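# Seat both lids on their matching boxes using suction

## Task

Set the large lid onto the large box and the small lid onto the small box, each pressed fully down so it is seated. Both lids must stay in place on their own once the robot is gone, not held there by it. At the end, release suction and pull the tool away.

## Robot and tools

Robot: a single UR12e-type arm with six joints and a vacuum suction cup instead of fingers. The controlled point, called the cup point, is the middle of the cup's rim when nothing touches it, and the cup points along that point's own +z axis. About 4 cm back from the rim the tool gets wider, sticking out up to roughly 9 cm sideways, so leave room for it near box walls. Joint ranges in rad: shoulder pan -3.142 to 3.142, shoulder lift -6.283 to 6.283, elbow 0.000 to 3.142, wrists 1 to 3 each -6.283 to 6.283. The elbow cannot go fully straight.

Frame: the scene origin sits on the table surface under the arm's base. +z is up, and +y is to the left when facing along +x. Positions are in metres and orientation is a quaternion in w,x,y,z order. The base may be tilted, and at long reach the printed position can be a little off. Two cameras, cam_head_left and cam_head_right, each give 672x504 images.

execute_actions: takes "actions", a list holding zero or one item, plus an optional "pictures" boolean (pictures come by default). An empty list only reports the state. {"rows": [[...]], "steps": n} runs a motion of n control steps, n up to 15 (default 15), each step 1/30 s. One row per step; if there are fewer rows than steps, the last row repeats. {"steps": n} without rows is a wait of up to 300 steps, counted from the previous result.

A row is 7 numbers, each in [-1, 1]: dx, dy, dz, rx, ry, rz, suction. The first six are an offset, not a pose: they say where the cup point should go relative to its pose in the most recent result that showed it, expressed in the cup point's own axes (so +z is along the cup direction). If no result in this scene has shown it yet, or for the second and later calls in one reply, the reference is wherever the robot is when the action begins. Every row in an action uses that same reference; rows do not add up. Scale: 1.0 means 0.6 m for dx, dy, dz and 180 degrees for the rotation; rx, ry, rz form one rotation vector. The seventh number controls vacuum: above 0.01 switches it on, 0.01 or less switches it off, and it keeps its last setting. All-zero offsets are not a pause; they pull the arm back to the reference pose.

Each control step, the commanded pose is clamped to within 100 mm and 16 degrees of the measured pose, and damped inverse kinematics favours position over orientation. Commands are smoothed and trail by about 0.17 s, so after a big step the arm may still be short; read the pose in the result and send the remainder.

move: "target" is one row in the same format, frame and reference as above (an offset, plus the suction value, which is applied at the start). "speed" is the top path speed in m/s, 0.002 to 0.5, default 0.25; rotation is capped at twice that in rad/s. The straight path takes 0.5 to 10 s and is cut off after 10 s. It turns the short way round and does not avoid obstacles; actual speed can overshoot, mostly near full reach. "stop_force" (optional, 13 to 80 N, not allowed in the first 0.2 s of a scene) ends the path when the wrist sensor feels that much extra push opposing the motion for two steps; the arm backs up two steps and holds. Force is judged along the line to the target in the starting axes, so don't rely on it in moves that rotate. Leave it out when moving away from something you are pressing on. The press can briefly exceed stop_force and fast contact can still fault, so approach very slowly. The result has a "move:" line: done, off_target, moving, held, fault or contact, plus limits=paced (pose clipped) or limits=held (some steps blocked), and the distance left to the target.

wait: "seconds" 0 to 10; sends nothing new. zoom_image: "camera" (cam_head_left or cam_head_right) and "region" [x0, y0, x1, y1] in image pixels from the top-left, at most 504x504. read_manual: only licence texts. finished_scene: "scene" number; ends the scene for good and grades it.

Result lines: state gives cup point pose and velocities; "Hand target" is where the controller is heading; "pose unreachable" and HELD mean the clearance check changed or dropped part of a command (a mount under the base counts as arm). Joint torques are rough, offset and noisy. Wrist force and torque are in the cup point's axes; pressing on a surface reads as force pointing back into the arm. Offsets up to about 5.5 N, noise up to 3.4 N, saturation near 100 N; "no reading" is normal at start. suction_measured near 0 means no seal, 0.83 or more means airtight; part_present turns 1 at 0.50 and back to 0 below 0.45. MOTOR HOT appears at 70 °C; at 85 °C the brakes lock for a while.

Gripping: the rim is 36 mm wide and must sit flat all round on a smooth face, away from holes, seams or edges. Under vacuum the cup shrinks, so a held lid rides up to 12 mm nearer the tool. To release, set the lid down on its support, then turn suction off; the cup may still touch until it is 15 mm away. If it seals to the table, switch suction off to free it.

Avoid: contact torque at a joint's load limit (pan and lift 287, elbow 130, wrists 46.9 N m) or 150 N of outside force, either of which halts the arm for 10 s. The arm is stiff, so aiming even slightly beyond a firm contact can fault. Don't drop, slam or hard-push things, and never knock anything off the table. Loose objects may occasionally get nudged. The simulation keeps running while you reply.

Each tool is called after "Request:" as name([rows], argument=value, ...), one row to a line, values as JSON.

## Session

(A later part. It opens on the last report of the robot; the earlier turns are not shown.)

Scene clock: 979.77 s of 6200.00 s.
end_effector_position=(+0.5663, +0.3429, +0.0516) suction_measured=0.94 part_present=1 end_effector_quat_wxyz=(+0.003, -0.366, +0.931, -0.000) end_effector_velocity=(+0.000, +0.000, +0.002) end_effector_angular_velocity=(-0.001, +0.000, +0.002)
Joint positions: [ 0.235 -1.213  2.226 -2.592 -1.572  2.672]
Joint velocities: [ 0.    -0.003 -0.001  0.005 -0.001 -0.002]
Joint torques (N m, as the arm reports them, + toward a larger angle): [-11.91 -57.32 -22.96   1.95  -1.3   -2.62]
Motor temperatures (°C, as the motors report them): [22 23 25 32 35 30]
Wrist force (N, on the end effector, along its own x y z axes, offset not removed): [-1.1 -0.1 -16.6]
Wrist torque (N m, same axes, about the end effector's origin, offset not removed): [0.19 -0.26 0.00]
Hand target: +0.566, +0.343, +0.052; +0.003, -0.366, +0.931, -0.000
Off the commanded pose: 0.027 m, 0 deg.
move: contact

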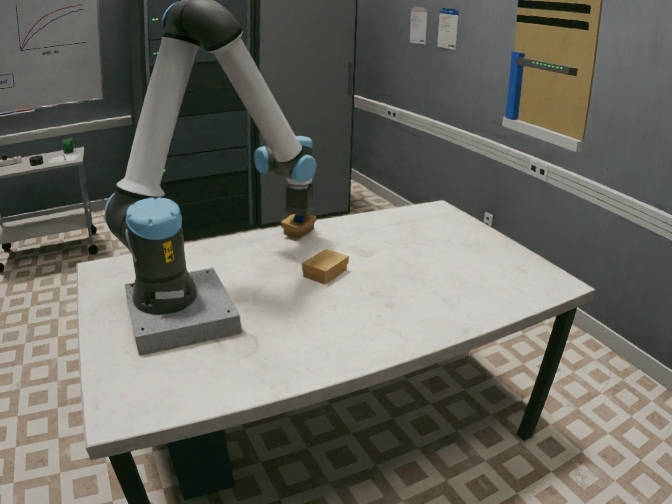

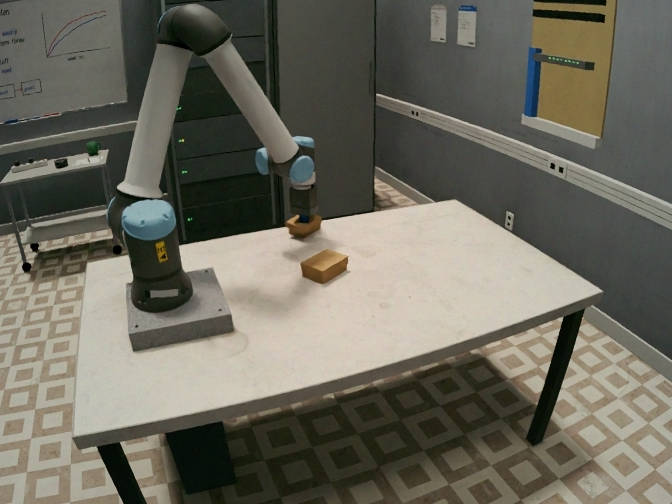

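Request:
move(target=[0,0,-0.055,0,0,0,1], speed=0.015)

Request:
move(target=[-0.004,0.005,0,0,0,0,1], speed=0.005)

Request:
zoom_image(camera="cam_head_left", region=[260,190,350,260])

Request:
move(target=[0,0,0.09,0,0,0,1], speed=0.005, stop_force=18)

Request:
zoom_image(camera="cam_head_left", region=[260,190,350,260])

Scene clock: 989.93 s of 6200.00 s.
end_effector_position=(+0.5661, +0.3429, +0.0842) suction_measured=0.94 part_present=1 end_effector_quat_wxyz=(+0.003, -0.366, +0.931, -0.000) end_effector_velocity=(-0.000, +0.000, +0.002) end_effector_angular_velocity=(-0.000, +0.001, +0.000)
Joint positions: [ 0.235 -1.269  2.215 -2.524 -1.572  2.672]
Joint velocities: [ 0.    -0.004 -0.001  0.007  0.     0.   ]
Joint torques (N m, as the arm reports them, + toward a larger angle): [  8.95 -62.98 -35.24  -0.08  -1.04   3.5 ]
Motor temperatures (°C, as the motors report them): [22 23 25 32 35 30]
Wrist force (N, on the end effector, along its own x y z axes, offset not removed): [-2.0 -1.5 -6.0]
Wrist torque (N m, same axes, about the end effector's origin, offset not removed): [-0.15 0.21 -0.01]
Hand target: +0.566, +0.343, +0.085; +0.003, -0.366, +0.931, -0.000
Off the commanded pose: 0.000 m, 0 deg.
After step 90, 4.73 s passed at rest.
move: done

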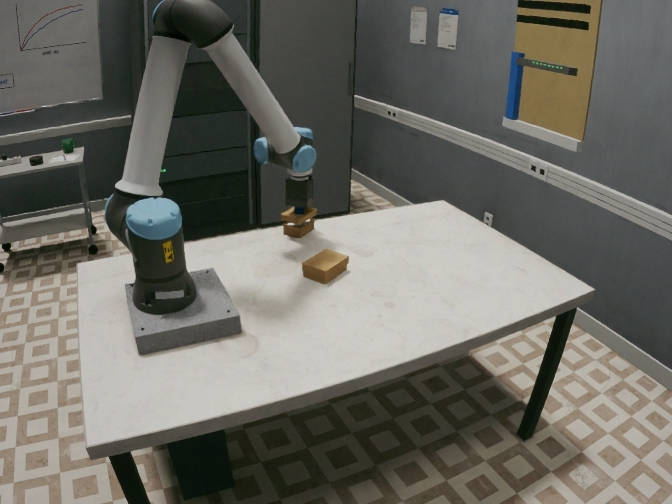

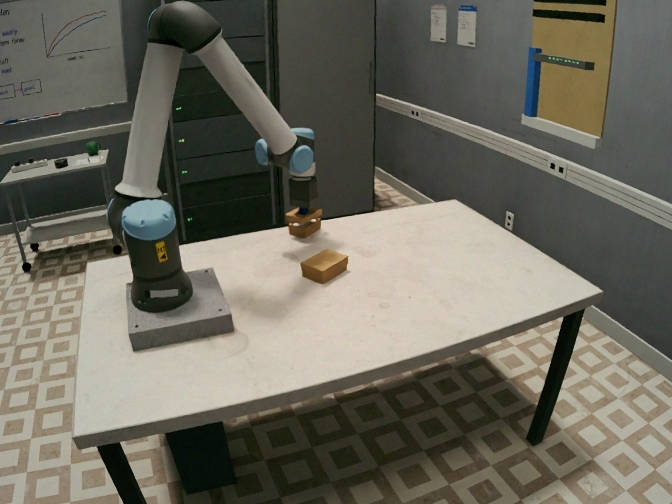

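Scene clock: 990.93 s of 6200.00 s.
end_effector_position=(+0.5658, +0.3465, +0.0842) suction_measured=0.94 part_present=1 end_effector_quat_wxyz=(+0.003, -0.366, +0.931, -0.000) end_effector_velocity=(-0.001, +0.001, +0.001) end_effector_angular_velocity=(-0.000, -0.002, +0.001)
Joint positions: [ 0.24  -1.267  2.211 -2.523 -1.572  2.678]
Joint velocities: [ 0.003 -0.002  0.     0.    -0.     0.002]
Joint torques (N m, as the arm reports them, + toward a larger angle): [ 11.43 -41.06 -35.23   0.04  -2.17   3.31]
Motor temperatures (°C, as the motors report them): [22 23 25 32 35 30]
Wrist force (N, on the end effector, along its own x y z axes, offset not removed): [3.8 -3.2 5.1]
Wrist torque (N m, same axes, about the end effector's origin, offset not removed): [-0.44 -0.77 0.28]
Hand target: +0.566, +0.347, +0.084; +0.003, -0.366, +0.931, -0.000
Off the commanded pose: 0.000 m, 0 deg.
move: done

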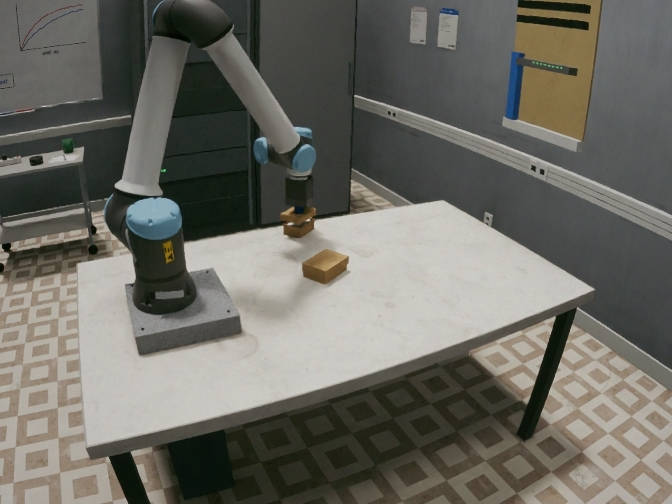

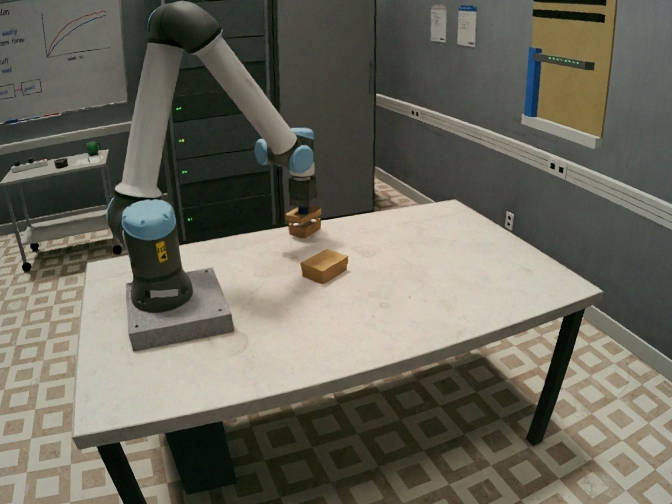

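Region (260, 190, 350, 260) of cam_head_left's 672x504 image, scaled by 5.600, with more detail than that image has.

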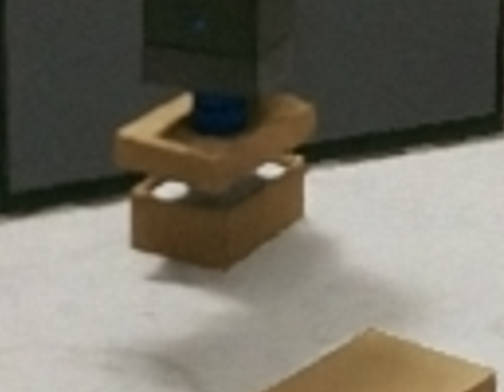

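Scene clock: 997.57 s of 6200.00 s.
end_effector_position=(+0.5660, +0.3466, +0.0530) suction_measured=0.94 part_present=1 end_effector_quat_wxyz=(+0.003, -0.366, +0.931, -0.000) end_effector_velocity=(+0.001, +0.000, +0.002) end_effector_angular_velocity=(-0.000, -0.001, +0.001)
Joint positions: [ 0.24  -1.213  2.223 -2.588 -1.572  2.678]
Joint velocities: [ 0.    -0.003 -0.002  0.005 -0.001 -0.001]
Joint torques (N m, as the arm reports them, + toward a larger angle): [-13.06 -57.07 -24.33   1.79  -0.81  -2.37]
Motor temperatures (°C, as the motors report them): [22 23 25 32 35 30]
Wrist force (N, on the end effector, along its own x y z axes, offset not removed): [0.9 0.5 -24.6]
Wrist torque (N m, same axes, about the end effector's origin, offset not removed): [-0.07 -0.42 0.09]
Hand target: +0.566, +0.347, +0.053; +0.003, -0.366, +0.931, -0.000
Off the commanded pose: 0.023 m, 0 deg.
move: contact

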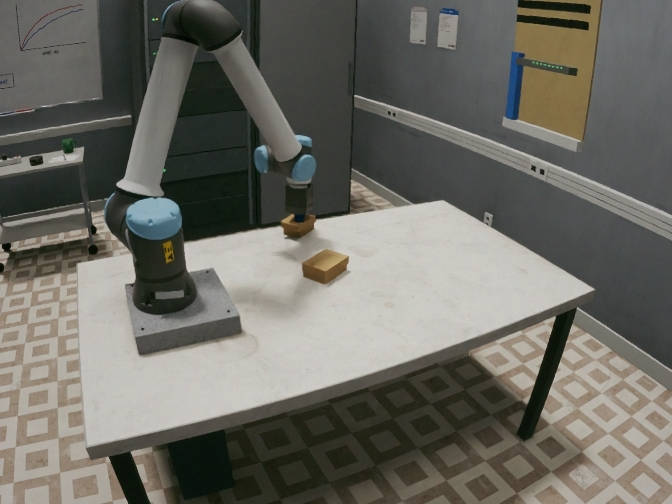

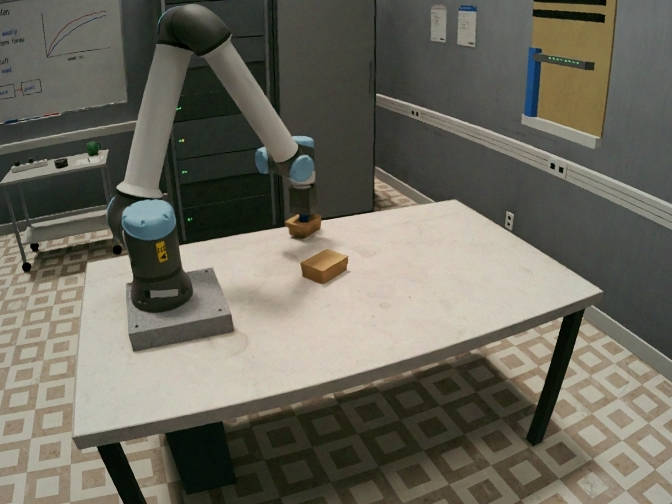

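Region (260, 190, 350, 260) of cam_head_left's 672x504 image, scaled by 5.600, with more detail than that image has.

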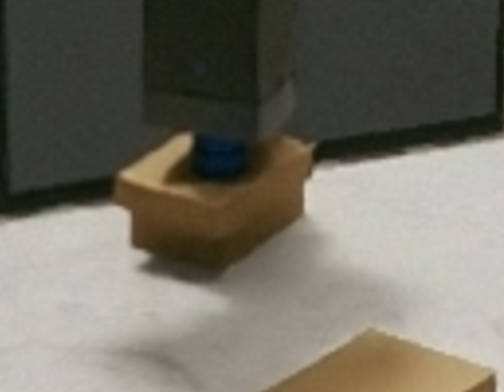

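Request:
move(target=[0,0,-0.05,0,0,0,1], speed=0.015)

Request:
move(target=[0.002,-0.0025,0,0,0,-0.035,1], speed=0.02)

Request:
zoom_image(camera="cam_head_left", region=[260,190,350,260])

Request:
zoom_image(camera="cam_head_right", region=[265,190,355,260])

Request:
move(target=[0,0,0.09,0,0,0,1], speed=0.005, stop_force=18)

Request:
zoom_image(camera="cam_head_left", region=[260,190,350,260])

Scene clock: 1014.33 s of 6200.00 s.
end_effector_position=(+0.5659, +0.3465, +0.0826) suction_measured=0.94 part_present=1 end_effector_quat_wxyz=(+0.003, -0.366, +0.931, -0.000) end_effector_velocity=(+0.001, +0.000, +0.004) end_effector_angular_velocity=(-0.000, -0.002, +0.001)
Joint positions: [ 0.24  -1.264  2.212 -2.526 -1.572  2.678]
Joint velocities: [ 0.    -0.006 -0.003  0.007 -0.001 -0.001]
Joint torques (N m, as the arm reports them, + toward a larger angle): [ 13.02 -63.87 -34.31  -0.16  -0.82   3.85]
Motor temperatures (°C, as the motors report them): [22 23 25 32 35 30]
Wrist force (N, on the end effector, along its own x y z axes, offset not removed): [-1.0 9.6 -2.4]
Wrist torque (N m, same axes, about the end effector's origin, offset not removed): [1.73 0.08 0.24]
Hand target: +0.566, +0.347, +0.083; +0.003, -0.366, +0.931, -0.000
Off the commanded pose: 0.000 m, 0 deg.
After step 90, 11.53 s passed at rest.
move: done

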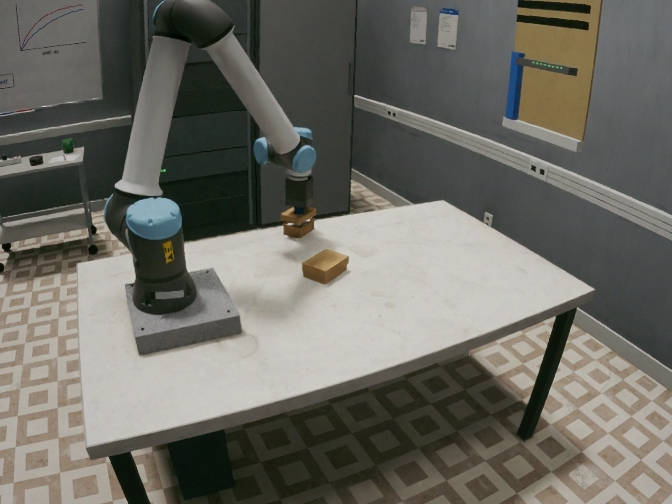

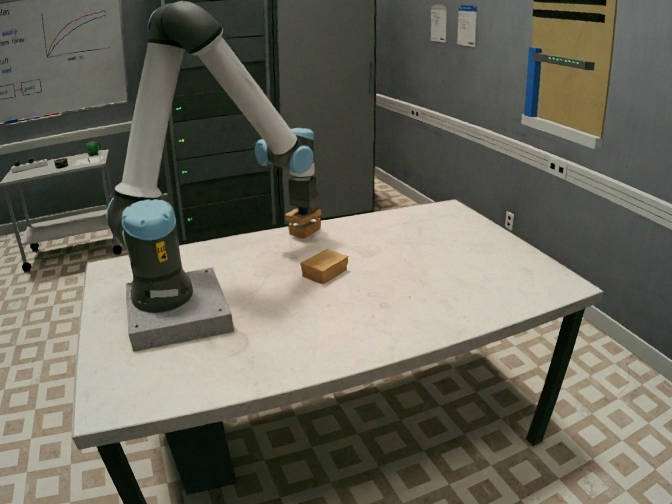

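Scene clock: 1017.30 s of 6200.00 s.
end_effector_position=(+0.5660, +0.3446, +0.0826) suction_measured=0.94 part_present=1 end_effector_quat_wxyz=(+0.003, -0.415, +0.910, -0.001) end_effector_velocity=(-0.001, -0.000, -0.001) end_effector_angular_velocity=(-0.000, +0.001, +0.010)
Joint positions: [ 0.237 -1.265  2.214 -2.527 -1.572  2.566]
Joint velocities: [-0.     0.     0.001 -0.001  0.    -0.011]
Joint torques (N m, as the arm reports them, + toward a larger angle): [-16.89 -62.69 -22.6   -8.32  -1.27  -2.33]
Motor temperatures (°C, as the motors report them): [22 23 25 32 35 30]
Wrist force (N, on the end effector, along its own x y z axes, offset not removed): [-6.2 1.5 -4.3]
Wrist torque (N m, same axes, about the end effector's origin, offset not removed): [0.39 0.88 0.20]
Hand target: +0.566, +0.345, +0.083; +0.003, -0.416, +0.909, -0.001
Off the commanded pose: 0.000 m, 0 deg.
move: done

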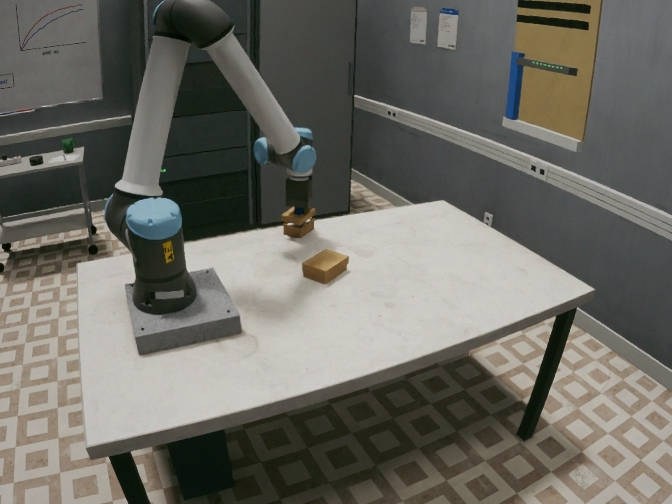

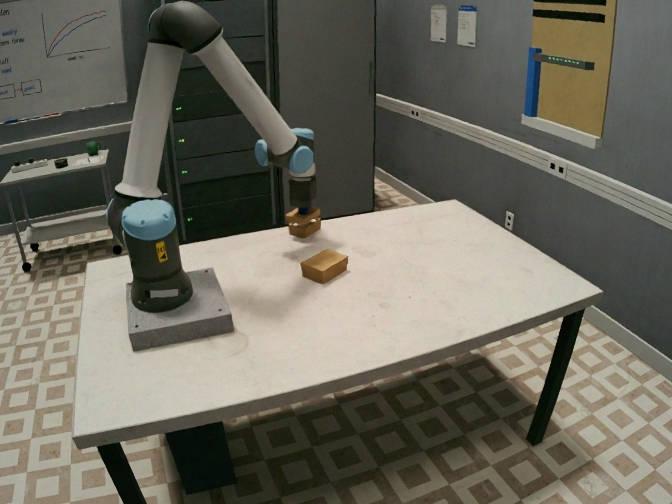

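Region (260, 190, 350, 260) of cam_head_left's 672x504 image, scaled by 5.600, with more detail than that image has.

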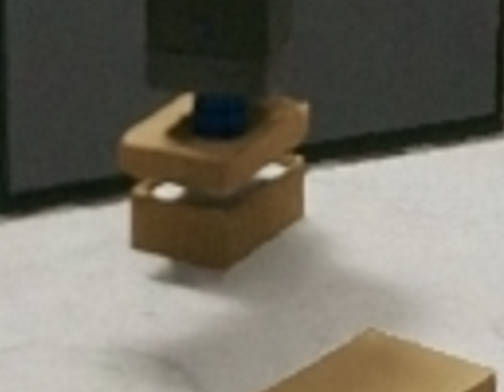

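Region (265, 190, 355, 260) of cam_head_right's 672x504 image, scaled by 5.600, with more detail than that image has.

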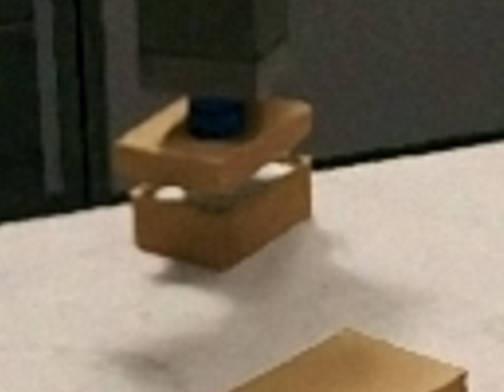

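Scene clock: 1023.80 s of 6200.00 s.
end_effector_position=(+0.5662, +0.3447, +0.0519) suction_measured=0.94 part_present=1 end_effector_quat_wxyz=(+0.003, -0.415, +0.910, -0.001) end_effector_velocity=(+0.000, -0.000, +0.002) end_effector_angular_velocity=(+0.000, -0.000, +0.000)
Joint positions: [ 0.237 -1.213  2.225 -2.591 -1.572  2.566]
Joint velocities: [-0.    -0.004 -0.001  0.005  0.    -0.001]
Joint torques (N m, as the arm reports them, + toward a larger angle): [-11.7  -56.09 -21.42   1.78  -1.08  -2.69]
Motor temperatures (°C, as the motors report them): [22 23 25 32 35 30]
Wrist force (N, on the end effector, along its own x y z axes, offset not removed): [-1.4 -1.0 -22.2]
Wrist torque (N m, same axes, about the end effector's origin, offset not removed): [-0.13 -0.12 0.28]
Hand target: +0.566, +0.345, +0.052; +0.003, -0.415, +0.910, -0.001
Off the commanded pose: 0.023 m, 0 deg.
move: contact

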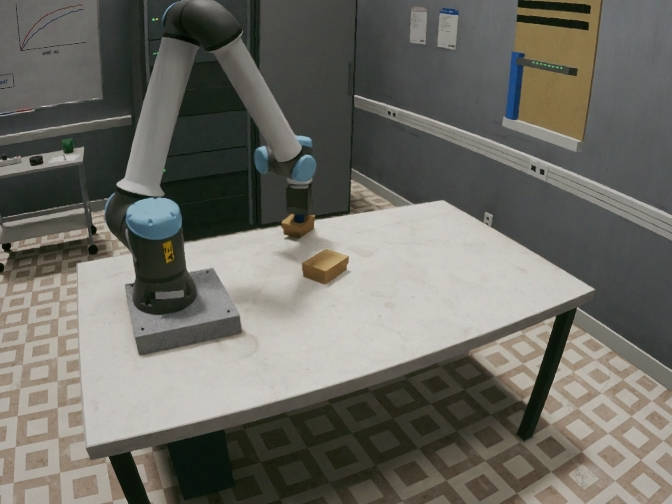

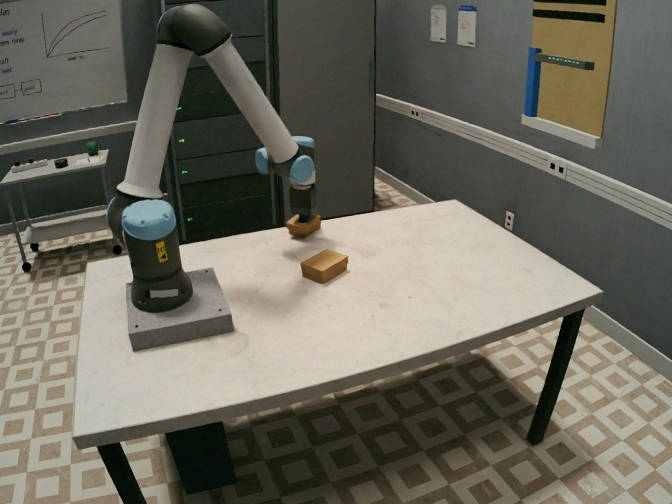

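Region (260, 190, 350, 260) of cam_head_left's 672x504 image, scaled by 5.600, with more detail than that image has.

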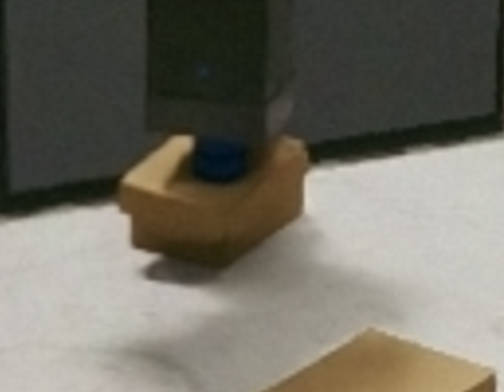

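Request:
move(target=[0,0,-0.05,0,0,0,1], speed=0.015)

Request:
move(target=[-0.003,-0.003,0,0,0,0,1], speed=0.005)

Request:
move(target=[0,0,0.09,0,0,0,1], speed=0.005, stop_force=18)

Request:
zoom_image(camera="cam_head_left", region=[260,190,350,260])

Request:
zoom_image(camera="cam_head_right", region=[265,190,355,260])

Scene clock: 1037.30 s of 6200.00 s.
end_effector_position=(+0.5660, +0.3446, +0.0815) suction_measured=0.94 part_present=1 end_effector_quat_wxyz=(+0.003, -0.415, +0.910, -0.001) end_effector_velocity=(+0.000, +0.000, +0.003) end_effector_angular_velocity=(+0.000, -0.000, +0.001)
Joint positions: [ 0.237 -1.263  2.214 -2.529 -1.572  2.566]
Joint velocities: [-0.    -0.005 -0.002  0.007 -0.    -0.001]
Joint torques (N m, as the arm reports them, + toward a larger angle): [ 10.82 -62.75 -35.92   0.08  -0.54   3.55]
Motor temperatures (°C, as the motors report them): [22 23 25 32 35 30]
Wrist force (N, on the end effector, along its own x y z axes, offset not removed): [-0.8 -1.3 -7.5]
Wrist torque (N m, same axes, about the end effector's origin, offset not removed): [-0.30 -0.07 0.11]
Hand target: +0.566, +0.345, +0.082; +0.003, -0.415, +0.910, -0.001
Off the commanded pose: 0.000 m, 0 deg.
After step 90, 8.27 s passed at rest.
move: done

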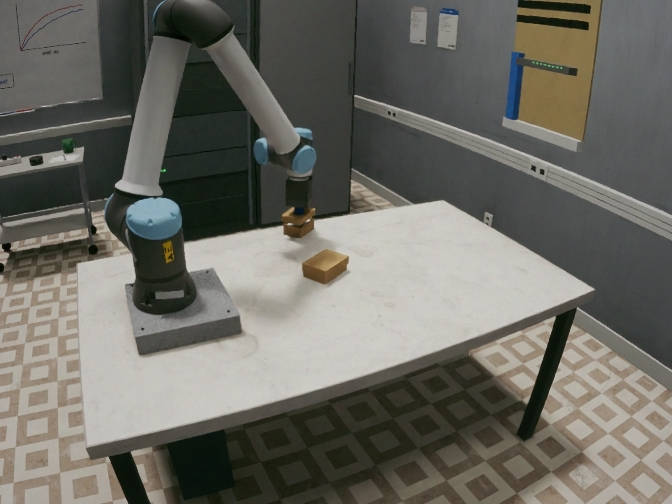

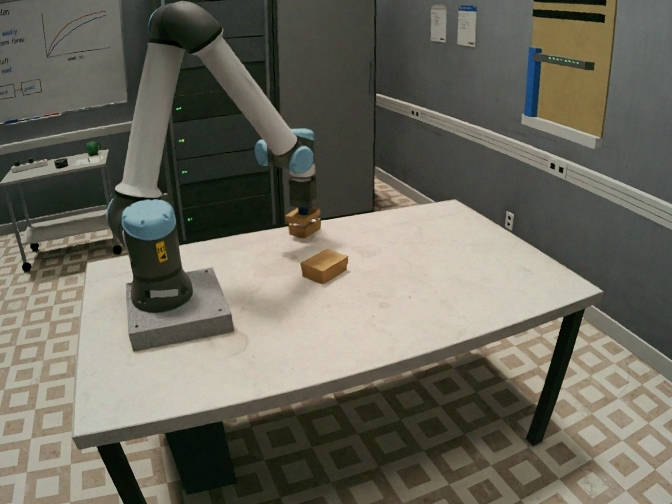

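Scene clock: 1038.03 s of 6200.00 s.
end_effector_position=(+0.5684, +0.3448, +0.0816) suction_measured=0.94 part_present=1 end_effector_quat_wxyz=(+0.003, -0.415, +0.910, -0.001) end_effector_velocity=(-0.000, -0.001, -0.002) end_effector_angular_velocity=(-0.001, +0.003, -0.001)
Joint positions: [ 0.237 -1.261  2.21  -2.528 -1.572  2.566]
Joint velocities: [-0.001  0.002 -0.     0.001  0.     0.   ]
Joint torques (N m, as the arm reports them, + toward a larger angle): [-14.72 -41.62 -34.34   0.28  -0.51  -2.73]
Motor temperatures (°C, as the motors report them): [22 23 25 32 35 30]
Wrist force (N, on the end effector, along its own x y z axes, offset not removed): [-8.4 -2.1 -9.5]
Wrist torque (N m, same axes, about the end effector's origin, offset not removed): [-0.21 1.26 0.08]
Hand target: +0.569, +0.345, +0.082; +0.003, -0.415, +0.910, -0.001
Off the commanded pose: 0.000 m, 0 deg.
move: done

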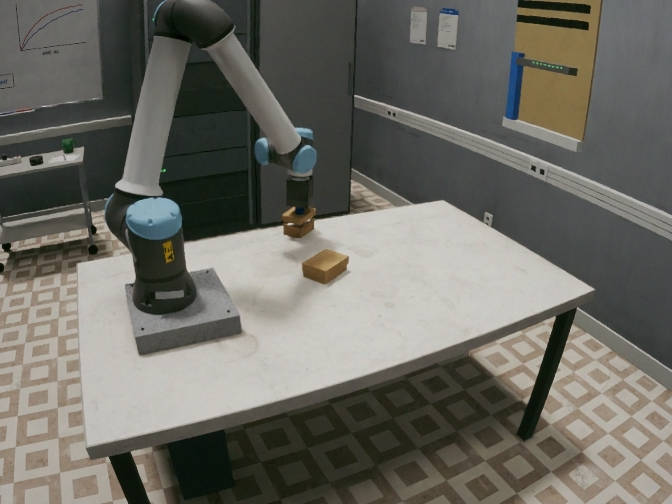

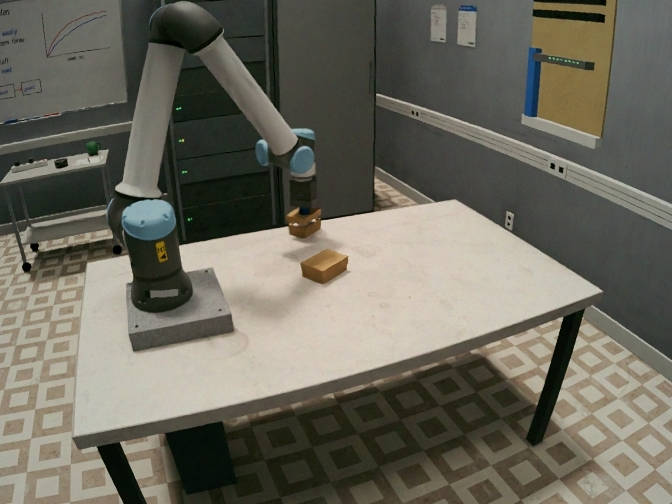

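Scene clock: 1044.10 s of 6200.00 s.
end_effector_position=(+0.5686, +0.3449, +0.0531) suction_measured=0.94 part_present=1 end_effector_quat_wxyz=(+0.003, -0.415, +0.910, -0.001) end_effector_velocity=(-0.004, -0.001, -0.001) end_effector_angular_velocity=(-0.002, +0.006, -0.000)
Joint positions: [ 0.237 -1.212  2.22  -2.587 -1.572  2.566]
Joint velocities: [ 0.    -0.002  0.004  0.004 -0.001  0.   ]
Joint torques (N m, as the arm reports them, + toward a larger angle): [-14.66 -55.67 -23.38   1.81   0.23  -2.41]
Motor temperatures (°C, as the motors report them): [22 23 25 32 35 30]
Wrist force (N, on the end effector, along its own x y z axes, offset not removed): [3.9 0.0 -17.5]
Wrist torque (N m, same axes, about the end effector's origin, offset not removed): [0.07 -0.81 0.25]
Hand target: +0.569, +0.345, +0.053; +0.003, -0.415, +0.910, -0.001
Off the commanded pose: 0.026 m, 0 deg.
move: contact

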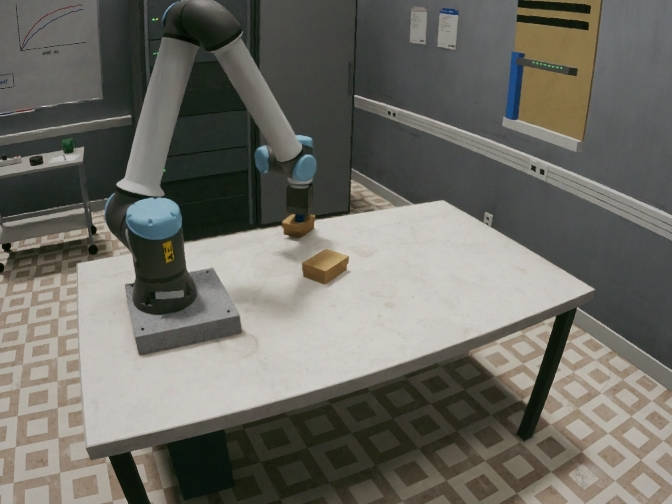

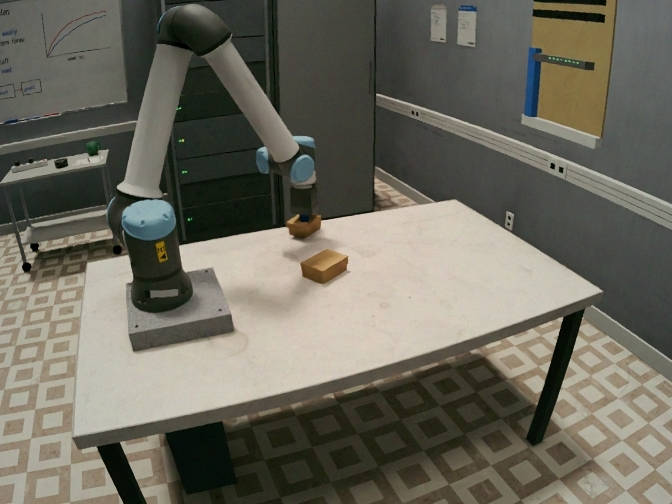

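Region (260, 190, 350, 260) of cam_head_left's 672x504 image, scaled by 5.600, with more detail than that image has.

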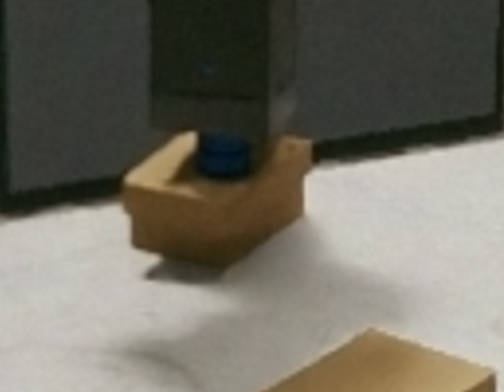

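Region (265, 190, 355, 260) of cam_head_right's 672x504 image, scaled by 5.600, with more detail than that image has.

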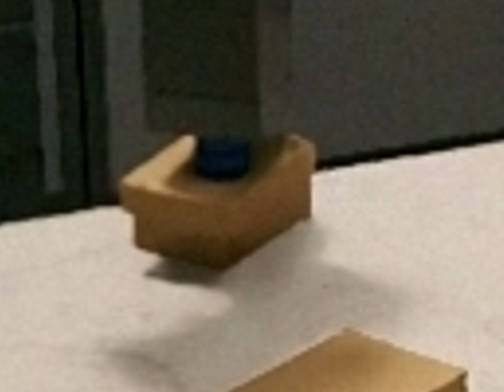

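Request:
move(target=[0,0,-0.003,0,0,0,0], speed=0.01)

Request:
move(target=[0,0,-0.07,0,0,0,0], speed=0.04)

Request:
zoom_image(camera="cam_head_left", region=[260,190,350,260])

Request:
zoom_image(camera="cam_head_right", region=[265,190,355,260])

Scene clock: 1052.80 s of 6200.00 s.
end_effector_position=(+0.5686, +0.3449, +0.0548) suction_measured=0.00 part_present=0 end_effector_quat_wxyz=(+0.003, -0.415, +0.910, -0.001) end_effector_velocity=(-0.000, -0.000, +0.000) end_effector_angular_velocity=(-0.000, +0.001, -0.000)
Joint positions: [ 0.237 -1.215  2.22  -2.583 -1.572  2.566]
Joint velocities: [-0.    -0.    -0.001  0.002 -0.     0.   ]
Joint torques (N m, as the arm reports them, + toward a larger angle): [ -7.7  -64.58 -32.14   0.16   0.22  -2.17]
Motor temperatures (°C, as the motors report them): [22 23 25 32 35 30]
Wrist force (N, on the end effector, along its own x y z axes, offset not removed): [-1.3 5.3 -9.7]
Wrist torque (N m, same axes, about the end effector's origin, offset not removed): [0.89 0.11 0.01]
Hand target: +0.569, +0.345, +0.055; +0.003, -0.415, +0.910, -0.001
Off the commanded pose: 0.000 m, 0 deg.
After step 90, 5.00 s passed at rest.
move: done

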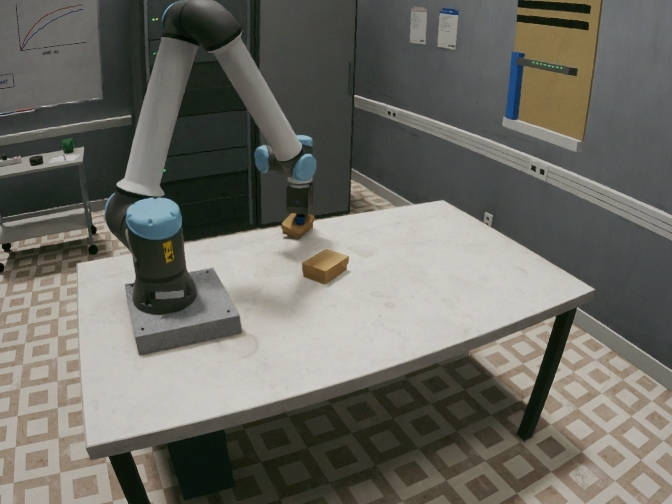

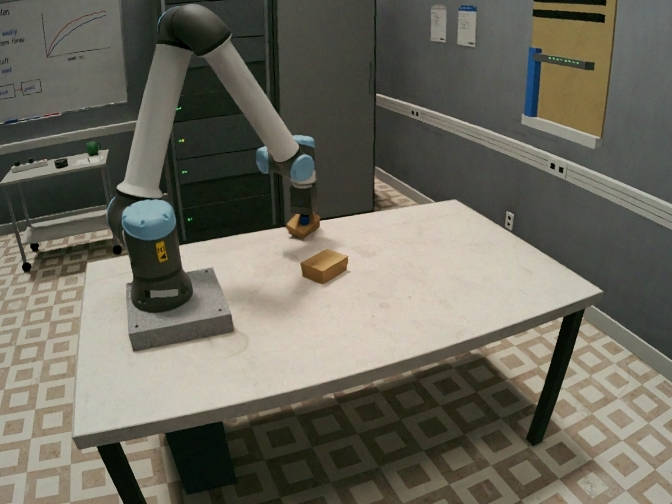

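Scene clock: 1054.23 s of 6200.00 s.
end_effector_position=(+0.5683, +0.3448, +0.0964) suction_measured=0.00 part_present=0 end_effector_quat_wxyz=(+0.003, -0.415, +0.910, -0.001) end_effector_velocity=(-0.001, -0.000, +0.003) end_effector_angular_velocity=(-0.001, +0.000, -0.000)
Joint positions: [ 0.237 -1.285  2.204 -2.497 -1.572  2.566]
Joint velocities: [ 0.    -0.005 -0.001  0.006 -0.     0.001]
Joint torques (N m, as the arm reports them, + toward a larger angle): [ 11.27 -64.28 -36.34  -0.72   0.01   3.54]
Motor temperatures (°C, as the motors report them): [22 23 25 32 35 30]
Wrist force (N, on the end effector, along its own x y z axes, offset not removed): [-3.5 2.7 -0.3]
Wrist torque (N m, same axes, about the end effector's origin, offset not removed): [0.39 0.36 0.15]
Hand target: +0.568, +0.345, +0.097; +0.003, -0.415, +0.910, -0.001
Off the commanded pose: 0.000 m, 0 deg.
move: done

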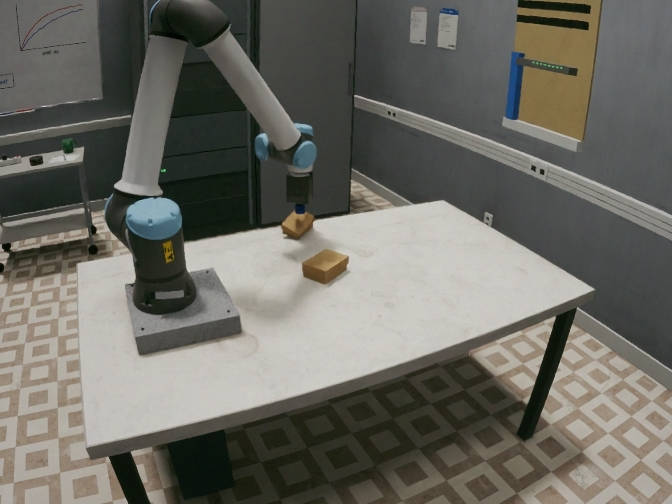

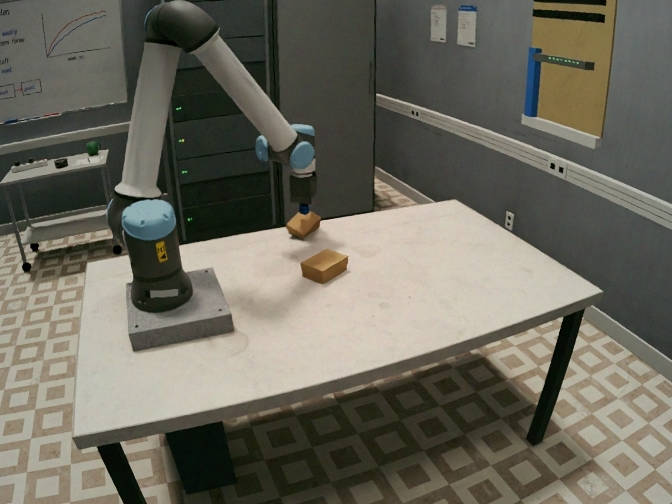

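Region (260, 190, 350, 260) of cam_head_left's 672x504 image, scaled by 5.600, with more detail than that image has.

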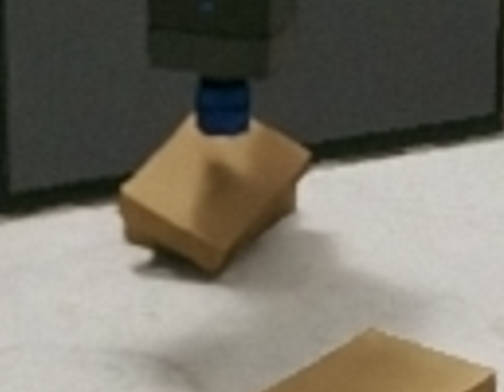

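Region (265, 190, 355, 260) of cam_head_right's 672x504 image, scaled by 5.600, with more detail than that image has.

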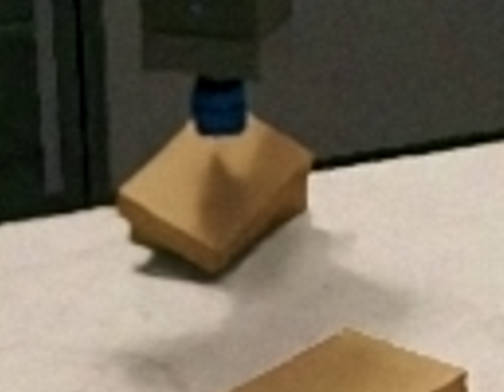

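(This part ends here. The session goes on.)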